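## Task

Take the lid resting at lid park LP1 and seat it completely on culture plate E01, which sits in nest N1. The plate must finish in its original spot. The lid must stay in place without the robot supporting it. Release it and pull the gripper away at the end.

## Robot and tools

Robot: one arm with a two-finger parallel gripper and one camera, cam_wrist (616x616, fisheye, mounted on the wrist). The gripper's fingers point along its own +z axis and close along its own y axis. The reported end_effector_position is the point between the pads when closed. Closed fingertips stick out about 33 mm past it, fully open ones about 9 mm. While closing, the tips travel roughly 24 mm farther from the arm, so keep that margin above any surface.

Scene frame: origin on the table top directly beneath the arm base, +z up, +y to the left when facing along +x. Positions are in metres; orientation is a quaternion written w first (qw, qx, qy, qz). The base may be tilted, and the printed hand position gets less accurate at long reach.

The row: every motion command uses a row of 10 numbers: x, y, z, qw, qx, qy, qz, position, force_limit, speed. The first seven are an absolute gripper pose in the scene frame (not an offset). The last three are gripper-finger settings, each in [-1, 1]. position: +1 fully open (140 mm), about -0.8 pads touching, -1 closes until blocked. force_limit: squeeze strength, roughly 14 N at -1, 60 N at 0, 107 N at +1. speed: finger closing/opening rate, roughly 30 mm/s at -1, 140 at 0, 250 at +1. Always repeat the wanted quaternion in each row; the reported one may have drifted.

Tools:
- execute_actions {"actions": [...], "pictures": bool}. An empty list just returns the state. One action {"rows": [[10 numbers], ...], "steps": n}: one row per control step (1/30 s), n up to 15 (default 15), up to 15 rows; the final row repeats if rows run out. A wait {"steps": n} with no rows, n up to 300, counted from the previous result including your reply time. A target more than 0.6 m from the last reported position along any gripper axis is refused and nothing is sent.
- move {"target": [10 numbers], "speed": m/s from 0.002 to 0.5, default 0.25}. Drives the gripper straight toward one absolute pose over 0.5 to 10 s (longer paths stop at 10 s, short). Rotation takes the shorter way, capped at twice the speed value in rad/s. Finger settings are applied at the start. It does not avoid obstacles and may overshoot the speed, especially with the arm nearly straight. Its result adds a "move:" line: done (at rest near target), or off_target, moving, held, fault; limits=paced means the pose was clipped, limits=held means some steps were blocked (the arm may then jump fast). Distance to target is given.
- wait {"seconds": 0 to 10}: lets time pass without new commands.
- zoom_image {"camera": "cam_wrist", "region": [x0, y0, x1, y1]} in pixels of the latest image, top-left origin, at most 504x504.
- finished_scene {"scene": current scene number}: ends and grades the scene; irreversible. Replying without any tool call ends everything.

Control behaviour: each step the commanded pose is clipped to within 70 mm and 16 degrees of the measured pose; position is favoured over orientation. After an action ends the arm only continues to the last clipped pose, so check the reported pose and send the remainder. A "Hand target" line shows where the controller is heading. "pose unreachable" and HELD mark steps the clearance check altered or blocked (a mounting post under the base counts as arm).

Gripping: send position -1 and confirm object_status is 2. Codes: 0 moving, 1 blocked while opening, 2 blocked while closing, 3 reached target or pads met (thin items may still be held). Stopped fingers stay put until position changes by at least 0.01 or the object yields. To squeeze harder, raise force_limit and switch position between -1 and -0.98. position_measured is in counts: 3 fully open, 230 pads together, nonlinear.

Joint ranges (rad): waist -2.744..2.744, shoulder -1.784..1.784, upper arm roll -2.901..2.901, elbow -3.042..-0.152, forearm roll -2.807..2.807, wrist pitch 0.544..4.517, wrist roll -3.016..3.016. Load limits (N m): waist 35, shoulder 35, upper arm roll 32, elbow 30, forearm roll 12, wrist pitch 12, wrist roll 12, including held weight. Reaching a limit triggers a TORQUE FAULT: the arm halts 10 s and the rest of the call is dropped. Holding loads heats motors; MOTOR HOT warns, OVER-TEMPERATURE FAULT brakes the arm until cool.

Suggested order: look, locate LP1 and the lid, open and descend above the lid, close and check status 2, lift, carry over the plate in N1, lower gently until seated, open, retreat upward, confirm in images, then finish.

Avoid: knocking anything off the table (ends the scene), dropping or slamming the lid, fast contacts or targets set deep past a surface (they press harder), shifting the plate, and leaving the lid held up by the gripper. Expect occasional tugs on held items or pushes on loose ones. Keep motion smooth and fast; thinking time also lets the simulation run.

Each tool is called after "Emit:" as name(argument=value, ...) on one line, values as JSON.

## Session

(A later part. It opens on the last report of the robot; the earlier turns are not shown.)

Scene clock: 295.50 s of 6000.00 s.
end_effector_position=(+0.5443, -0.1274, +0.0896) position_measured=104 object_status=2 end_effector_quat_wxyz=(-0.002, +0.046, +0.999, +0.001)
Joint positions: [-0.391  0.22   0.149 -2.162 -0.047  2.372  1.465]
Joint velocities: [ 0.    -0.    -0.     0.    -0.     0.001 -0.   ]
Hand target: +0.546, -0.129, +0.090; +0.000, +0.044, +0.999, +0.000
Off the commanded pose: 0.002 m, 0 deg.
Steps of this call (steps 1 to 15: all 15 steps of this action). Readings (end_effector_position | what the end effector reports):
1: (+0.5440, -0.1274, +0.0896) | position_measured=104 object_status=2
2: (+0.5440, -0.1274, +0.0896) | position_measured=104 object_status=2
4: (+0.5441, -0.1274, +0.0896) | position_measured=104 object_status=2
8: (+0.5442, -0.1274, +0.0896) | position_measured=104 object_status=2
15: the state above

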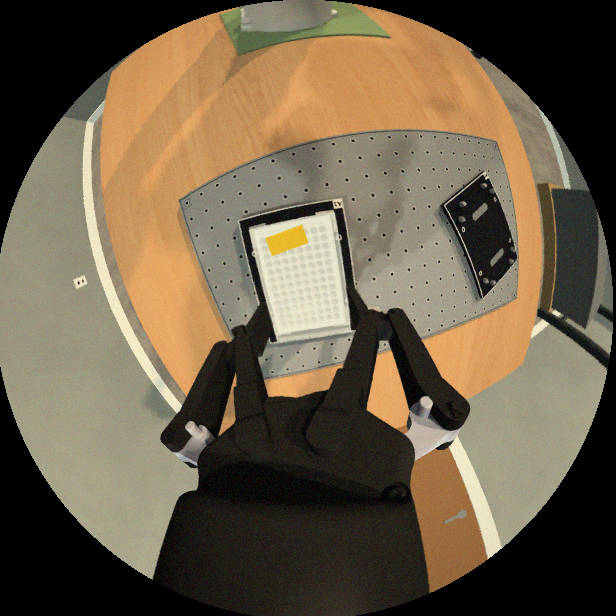

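Emit:
execute_actions(actions=[{"rows": [[0.5457, -0.1289, 0.08, 0, 0.0436, 0.999, 0, -1, -0.2, -0.6]], "steps": 15}])

Scene clock: 318.47 s of 6000.00 s.
end_effector_position=(+0.5455, -0.1273, +0.0814) position_measured=104 object_status=2 end_effector_quat_wxyz=(-0.001, +0.045, +0.999, +0.001)
Joint positions: [-0.391  0.236  0.149 -2.164 -0.049  2.392  1.465]
Joint velocities: [ 0.001  0.003  0.     0.001 -0.001  0.008  0.002]
Hand target: +0.546, -0.129, +0.080; +0.000, +0.044, +0.999, +0.000
Off the commanded pose: 0.002 m, 0 deg.
Steps of this call (steps 1 to 90: nothing new was sent; then 19.47 s passed at rest; steps 91 to 105: all 15 steps of this action). Readings (end_effector_position | what the end effector reports):
91: (+0.5450, -0.1276, +0.0890) | position_measured=104 object_status=2
92: (+0.5452, -0.1275, +0.0872) | position_measured=104 object_status=2
94: (+0.5443, -0.1270, +0.0831) | position_measured=104 object_status=2
98: (+0.5445, -0.1271, +0.0814) | position_measured=104 object_status=2
105: the state above

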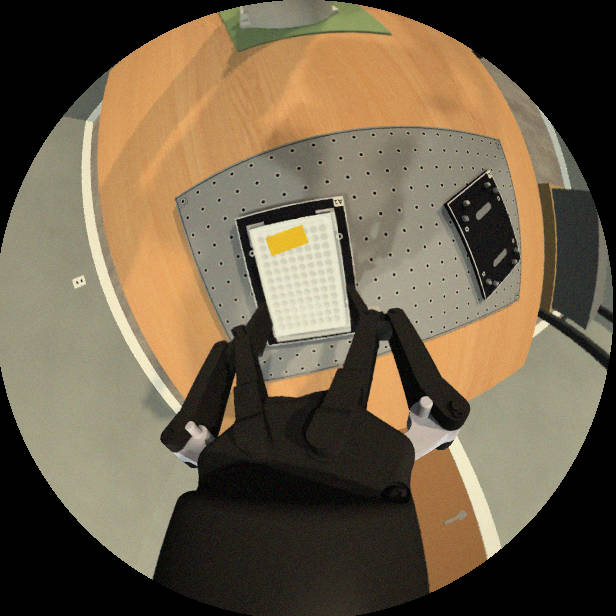

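Emit:
zoom_image(camera="cam_wrist", region=[230, 190, 370, 350])

Region (230, 190, 370, 350) of cam_wrist's 616x616 image, scaled by 3.150, with more detail than that image has; it fills the left 441 columns of this view, and the rest is white.

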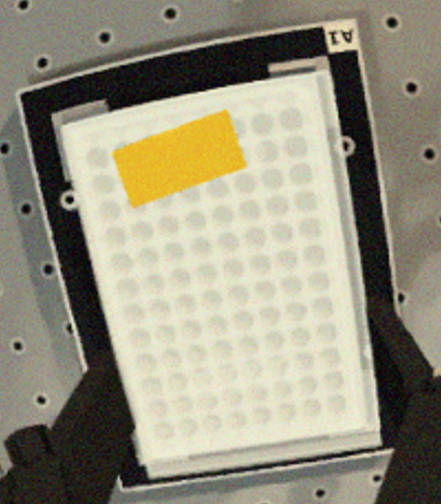

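Emit:
execute_actions(actions=[{"rows": [[0.5457, -0.1289, 0.074, 0, 0.0436, 0.999, 0, -1, -0.2, -0.6]], "steps": 15}])

Scene clock: 321.57 s of 6000.00 s.
end_effector_position=(+0.5464, -0.1277, +0.0807) position_measured=104 object_status=2 end_effector_quat_wxyz=(+0.000, +0.045, +0.999, +0.001)
Joint positions: [-0.391  0.238  0.149 -2.164 -0.051  2.397  1.466]
Joint velocities: [ 0.001  0.002  0.     0.002 -0.001  0.001  0.002]
Hand target: +0.546, -0.129, +0.074; -0.000, +0.044, +0.999, +0.000
Off the commanded pose: 0.007 m, 0 deg.
Steps of this call (steps 1 to 78: nothing new was sent; steps 79 to 93: all 15 steps of this action). Readings (end_effector_position | what the end effector reports):
79: (+0.5462, -0.1275, +0.0811) | position_measured=104 object_status=2
80: (+0.5464, -0.1276, +0.0807) | position_measured=104 object_status=2
82: (+0.5464, -0.1277, +0.0807) | position_measured=104 object_status=2
86: (+0.5464, -0.1277, +0.0807) | position_measured=104 object_status=2
93: the state above

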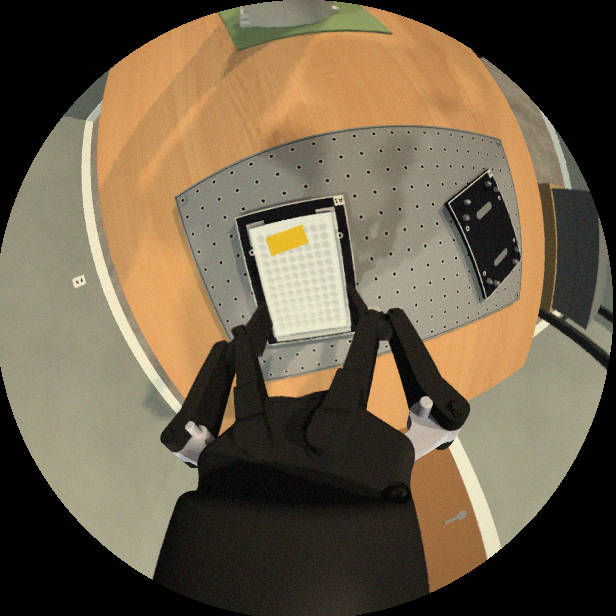

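Emit:
zoom_image(camera="cam_wrist", region=[235, 195, 355, 265])

Region (235, 195, 355, 265) of cam_wrist's 616x616 image, scaled by 4.200, with more detail than that image has; it fills the top 294 rows of this view, and the rest is white.

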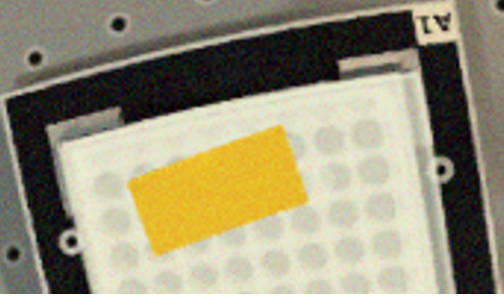

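Emit:
execute_actions(actions=[{"rows": [[0.5437, -0.13, 0.086, 0, 0.0436, 0.999, 0, -1, -0.2, -0.6]], "steps": 15}], pictures=false)

Scene clock: 345.37 s of 6000.00 s.
end_effector_position=(+0.5458, -0.1300, +0.0864) position_measured=104 object_status=2 end_effector_quat_wxyz=(+0.002, +0.046, +0.999, -0.001)
Joint positions: [-0.394  0.225  0.149 -2.167 -0.051  2.391  1.465]
Joint velocities: [-0.001  0.001  0.001 -0.001 -0.    -0.001 -0.002]
Hand target: +0.544, -0.130, +0.086; +0.000, +0.044, +0.999, -0.000
Off the commanded pose: 0.002 m, 0 deg.
Steps of this call (steps 1 to 90: nothing new was sent; then 20.30 s passed at rest; steps 91 to 105: all 15 steps of this action). Readings (end_effector_position | what the end effector reports):
91: (+0.5460, -0.1277, +0.0816) | position_measured=104 object_status=2
92: (+0.5461, -0.1281, +0.0831) | position_measured=104 object_status=2
94: (+0.5467, -0.1290, +0.0857) | position_measured=104 object_status=2
98: (+0.5466, -0.1298, +0.0868) | position_measured=104 object_status=2
105: the state above

Emit:
execute_actions(actions=[{"rows": [[0.5418, -0.13, 0.086, 0, 0.0436, 0.999, 0, -1, -0.2, -0.6]], "steps": 15}])

Scene clock: 347.87 s of 6000.00 s.
end_effector_position=(+0.5429, -0.1301, +0.0859) position_measured=104 object_status=2 end_effector_quat_wxyz=(+0.001, +0.046, +0.999, -0.001)
Joint positions: [-0.395  0.221  0.149 -2.174 -0.051  2.39   1.464]
Joint velocities: [-0.001  0.001  0.    -0.001 -0.001 -0.    -0.   ]
Hand target: +0.542, -0.130, +0.086; -0.000, +0.044, +0.999, -0.000
Off the commanded pose: 0.001 m, 0 deg.
Steps of this call (steps 1 to 60: nothing new was sent; steps 61 to 75: all 15 steps of this action). Readings (end_effector_position | what the end effector reports):
61: (+0.5450, -0.1300, +0.0862) | position_measured=104 object_status=2
62: (+0.5443, -0.1299, +0.0861) | position_measured=104 object_status=2
64: (+0.5435, -0.1299, +0.0860) | position_measured=104 object_status=2
68: (+0.5430, -0.1300, +0.0859) | position_measured=104 object_status=2
75: the state above

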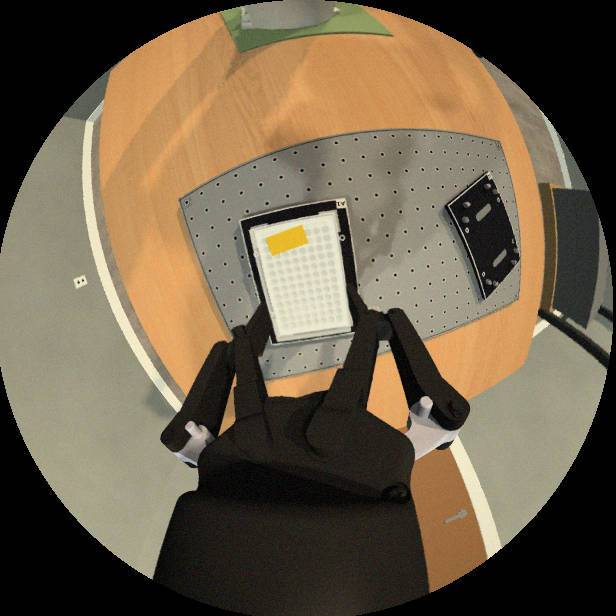

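Emit:
execute_actions(actions=[{"rows": [[0.5425, -0.13, 0.078, 0, 0.0436, 0.999, 0, -1, -0.2, -0.6]], "steps": 15}])

Scene clock: 350.47 s of 6000.00 s.
end_effector_position=(+0.5426, -0.1297, +0.0803) position_measured=104 object_status=2 end_effector_quat_wxyz=(-0.000, +0.046, +0.999, +0.000)
Joint positions: [-0.396  0.231  0.149 -2.175 -0.051  2.4    1.464]
Joint velocities: [-0.001  0.001 -0.001 -0.001 -0.    -0.     0.   ]
Hand target: +0.542, -0.130, +0.078; -0.000, +0.044, +0.999, +0.000
Off the commanded pose: 0.002 m, 0 deg.
Steps of this call (steps 1 to 63: nothing new was sent; steps 64 to 78: all 15 steps of this action). Readings (end_effector_position | what the end effector reports):
64: (+0.5431, -0.1302, +0.0854) | position_measured=104 object_status=2
65: (+0.5430, -0.1300, +0.0839) | position_measured=104 object_status=2
67: (+0.5421, -0.1295, +0.0808) | position_measured=104 object_status=2
71: (+0.5425, -0.1297, +0.0803) | position_measured=104 object_status=2
78: the state above

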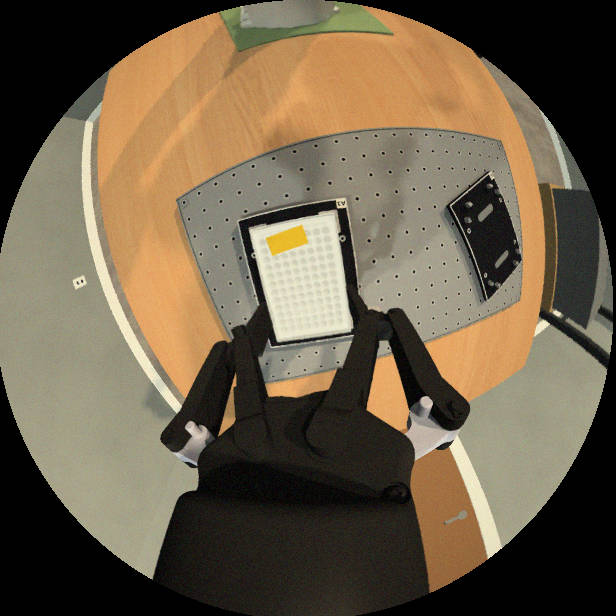

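Emit:
zoom_image(camera="cam_wrist", region=[230, 190, 370, 350])

Region (230, 190, 370, 350) of cam_wrist's 616x616 image, scaled by 3.150, with more detail than that image has; it fills the left 441 columns of this view, and the rest is white.

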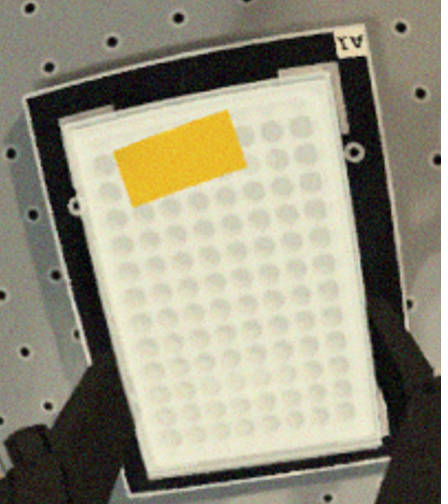

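Emit:
execute_actions(actions=[{"rows": [[0.5458, -0.1297, 0.087, 0, 0.0436, 0.999, 0, -1, -0.2, -0.6]], "steps": 15}], pictures=false)

Scene clock: 369.80 s of 6000.00 s.
end_effector_position=(+0.5457, -0.1309, +0.0861) position_measured=104 object_status=2 end_effector_quat_wxyz=(+0.001, +0.046, +0.999, -0.000)
Joint positions: [-0.396  0.228  0.149 -2.163 -0.051  2.387  1.464]
Joint velocities: [-0.001 -0.     0.001 -0.     0.    -0.006  0.001]
Hand target: +0.546, -0.130, +0.087; +0.000, +0.044, +0.999, +0.000
Off the commanded pose: 0.002 m, 0 deg.
Steps of this call (steps 1 to 90: nothing new was sent; then 15.83 s passed at rest; steps 91 to 105: all 15 steps of this action). Readings (end_effector_position | what the end effector reports):
91: (+0.5428, -0.1298, +0.0809) | position_measured=104 object_status=2
92: (+0.5440, -0.1302, +0.0823) | position_measured=104 object_status=2
94: (+0.5458, -0.1308, +0.0848) | position_measured=104 object_status=2
98: (+0.5464, -0.1310, +0.0863) | position_measured=104 object_status=2
105: the state above

Emit:
execute_actions(actions=[{"rows": [[0.5458, -0.127, 0.087, 0, 0.0436, 0.999, 0, -1, -0.2, -0.6], [0.5458, -0.127, 0.087, 0, 0.0436, 0.999, 0, -1, -0.2, -0.6], [0.5458, -0.1297, 0.087, 0, 0.0436, 0.999, 0, -1, -0.2, -0.6]], "steps": 15}], pictures=false)

Scene clock: 374.63 s of 6000.00 s.
end_effector_position=(+0.5457, -0.1300, +0.0862) position_measured=104 object_status=2 end_effector_quat_wxyz=(+0.001, +0.045, +0.999, -0.000)
Joint positions: [-0.395  0.228  0.15  -2.163 -0.051  2.386  1.464]
Joint velocities: [ 0.     0.002  0.001 -0.     0.    -0.    -0.001]
Hand target: +0.546, -0.130, +0.087; +0.000, +0.044, +0.999, -0.000
Off the commanded pose: 0.001 m, 0 deg.
Steps of this call (steps 1 to 90: nothing new was sent; then 1.33 s passed at rest; steps 91 to 105: all 15 steps of this action). Readings (end_effector_position | what the end effector reports):
91: (+0.5455, -0.1307, +0.0861) | position_measured=104 object_status=2
92: (+0.5456, -0.1303, +0.0862) | position_measured=104 object_status=2
94: (+0.5457, -0.1300, +0.0862) | position_measured=104 object_status=2
98: (+0.5457, -0.1300, +0.0862) | position_measured=104 object_status=2
105: the state above

Now at (0.5457, -0.1300). Lowering.

Emit:
execute_actions(actions=[{"rows": [[0.5458, -0.1297, 0.078, 0, 0.0436, 0.999, 0, -1, -0.2, -0.6]], "steps": 15}])

Scene clock: 376.57 s of 6000.00 s.
end_effector_position=(+0.5453, -0.1292, +0.0786) position_measured=104 object_status=2 end_effector_quat_wxyz=(-0.001, +0.045, +0.999, +0.001)
Joint positions: [-0.395  0.242  0.15  -2.165 -0.051  2.398  1.464]
Joint velocities: [ 0.001 -0.001  0.001 -0.001  0.001  0.005  0.001]
Hand target: +0.546, -0.130, +0.078; +0.000, +0.044, +0.999, +0.000
Off the commanded pose: 0.001 m, 0 deg.
Steps of this call (steps 1 to 43: nothing new was sent; steps 44 to 58: all 15 steps of this action). Readings (end_effector_position | what the end effector reports):
44: (+0.5461, -0.1301, +0.0857) | position_measured=104 object_status=2
45: (+0.5460, -0.1299, +0.0841) | position_measured=104 object_status=2
47: (+0.5451, -0.1294, +0.0808) | position_measured=104 object_status=2
51: (+0.5446, -0.1291, +0.0785) | position_measured=104 object_status=2
58: the state above

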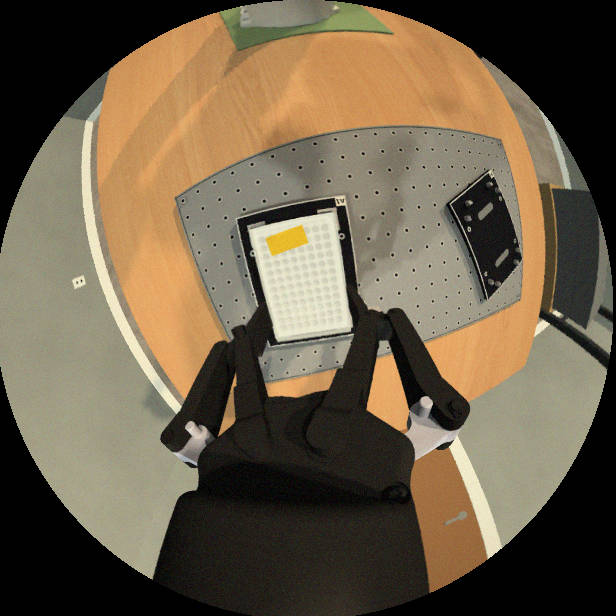

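Emit:
execute_actions(actions=[{"rows": [[0.5455, -0.1295, 0.072, 0, 0.0436, 0.999, 0, -1, -0.2, -0.6]], "steps": 15}])

Scene clock: 378.07 s of 6000.00 s.
end_effector_position=(+0.5454, -0.1292, +0.0755) position_measured=104 object_status=2 end_effector_quat_wxyz=(-0.001, +0.045, +0.999, +0.001)
Joint positions: [-0.395  0.247  0.15  -2.167 -0.053  2.406  1.464]
Joint velocities: [ 0.001 -0.001  0.    -0.    -0.001 -0.    -0.001]
Hand target: +0.545, -0.129, +0.072; +0.000, +0.044, +0.999, +0.000
Off the commanded pose: 0.004 m, 0 deg.
Steps of this call (steps 1 to 30: nothing new was sent; steps 31 to 45: all 15 steps of this action). Readings (end_effector_position | what the end effector reports):
31: (+0.5458, -0.1293, +0.0783) | position_measured=104 object_status=2
32: (+0.5455, -0.1292, +0.0770) | position_measured=104 object_status=2
34: (+0.5453, -0.1292, +0.0754) | position_measured=104 object_status=2
38: (+0.5454, -0.1292, +0.0755) | position_measured=104 object_status=2
45: the state above

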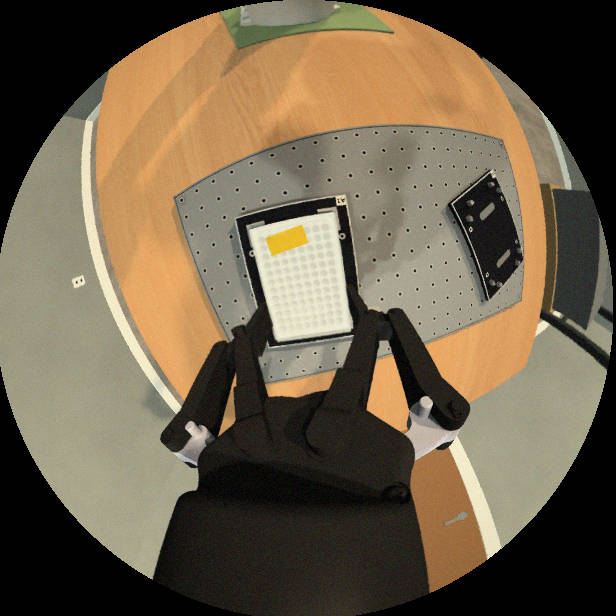

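Emit:
zoom_image(camera="cam_wrist", region=[230, 190, 370, 350])

Region (230, 190, 370, 350) of cam_wrist's 616x616 image, scaled by 3.150, with more detail than that image has; it fills the left 441 columns of this view, and the rest is white.

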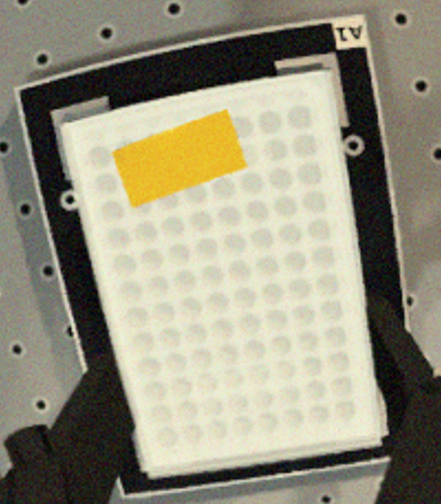

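Emit:
execute_actions(actions=[{"rows": [[0.5454, -0.1292, 0.0758, 0, 0.0436, 0.999, 0, -1, -0.2, -0.6], [0.5454, -0.1292, 0.0758, 0, 0.0436, 0.999, 0, -1, -0.2, -0.6], [0.5454, -0.1292, 0.0758, 0, 0.0436, 0.999, 0, -1, -0.2, -0.6], [0.5454, -0.1292, 0.0758, 0, 0.0436, 0.999, 0, 0.3, -0.2, -0.3]], "steps": 15}])

Scene clock: 381.87 s of 6000.00 s.
end_effector_position=(+0.5453, -0.1292, +0.0757) position_measured=91 object_status=0 end_effector_quat_wxyz=(-0.001, +0.044, +0.999, +0.001)
Joint positions: [-0.395  0.247  0.15  -2.167 -0.053  2.406  1.464]
Joint velocities: [-0.    -0.     0.001  0.002 -0.    -0.    -0.001]
Hand target: +0.545, -0.129, +0.076; +0.000, +0.044, +0.999, +0.000
Off the commanded pose: 0.000 m, 0 deg.
Steps of this call (steps 1 to 90: nothing new was sent; then 0.30 s passed at rest; steps 91 to 105: all 15 steps of this action). Readings (end_effector_position | what the end effector reports):
91: (+0.5454, -0.1292, +0.0757) | position_measured=104 object_status=2
92: (+0.5454, -0.1292, +0.0757) | position_measured=104 object_status=2
94: (+0.5453, -0.1292, +0.0757) | position_measured=104 object_status=0
98: (+0.5453, -0.1292, +0.0757) | position_measured=91 object_status=0
105: the state above

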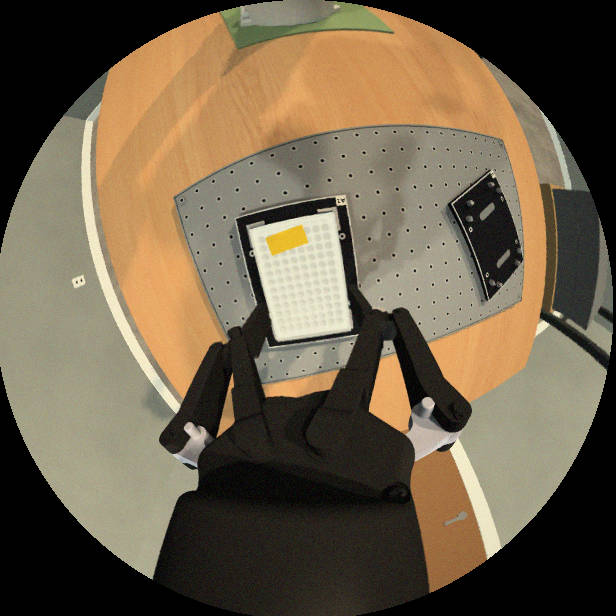

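Released. Now retreat upward and clear.

Emit:
move(target=[0.50, -0.05, 0.2, 0, 0.0436, 0.999, 0, 0.3, -0.2, 0], speed=0.15)

Scene clock: 384.90 s of 6000.00 s.
end_effector_position=(+0.5012, -0.0518, +0.2017) position_measured=91 object_status=3 end_effector_quat_wxyz=(+0.002, +0.037, +0.999, -0.003)
Joint positions: [-0.332 -0.106  0.214 -2.255  0.02   2.153  1.529]
Joint velocities: [ 0.001  0.001 -0.001 -0.001  0.002 -0.011  0.012]
Hand target: +0.499, -0.050, +0.201; -0.001, +0.043, +0.999, -0.001
Off the commanded pose: 0.003 m, 1 deg.
move: done

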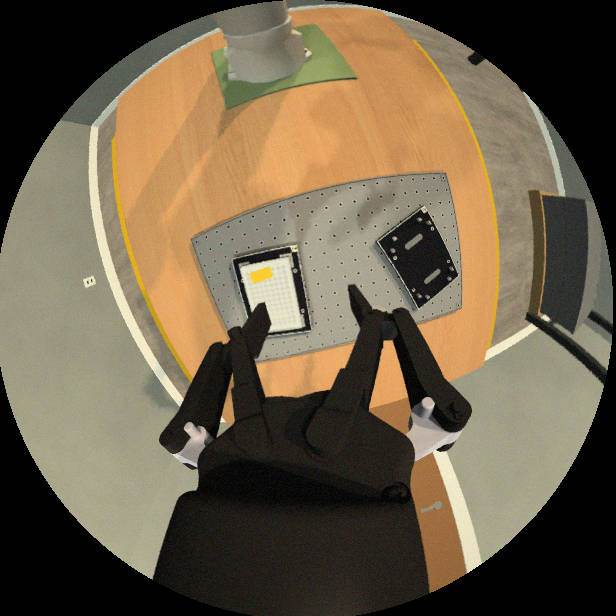

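Emit:
zoom_image(camera="cam_wrist", region=[220, 230, 330, 350])

Region (220, 230, 330, 350) of cam_wrist's 616x616 image, scaled by 4.200, with more detail than that image has; it fills the left 462 columns of this view, and the rest is white.

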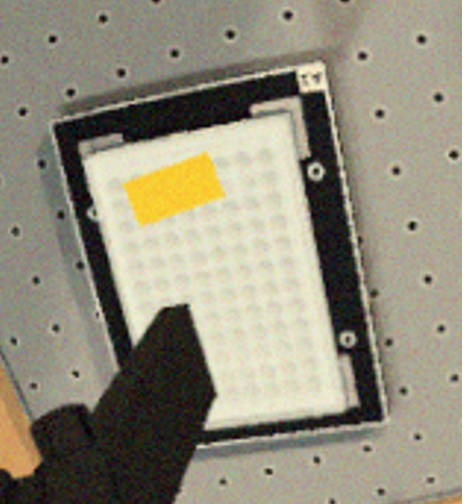

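Emit:
finished_scene(scene=1)

The scene is finished: the task was done.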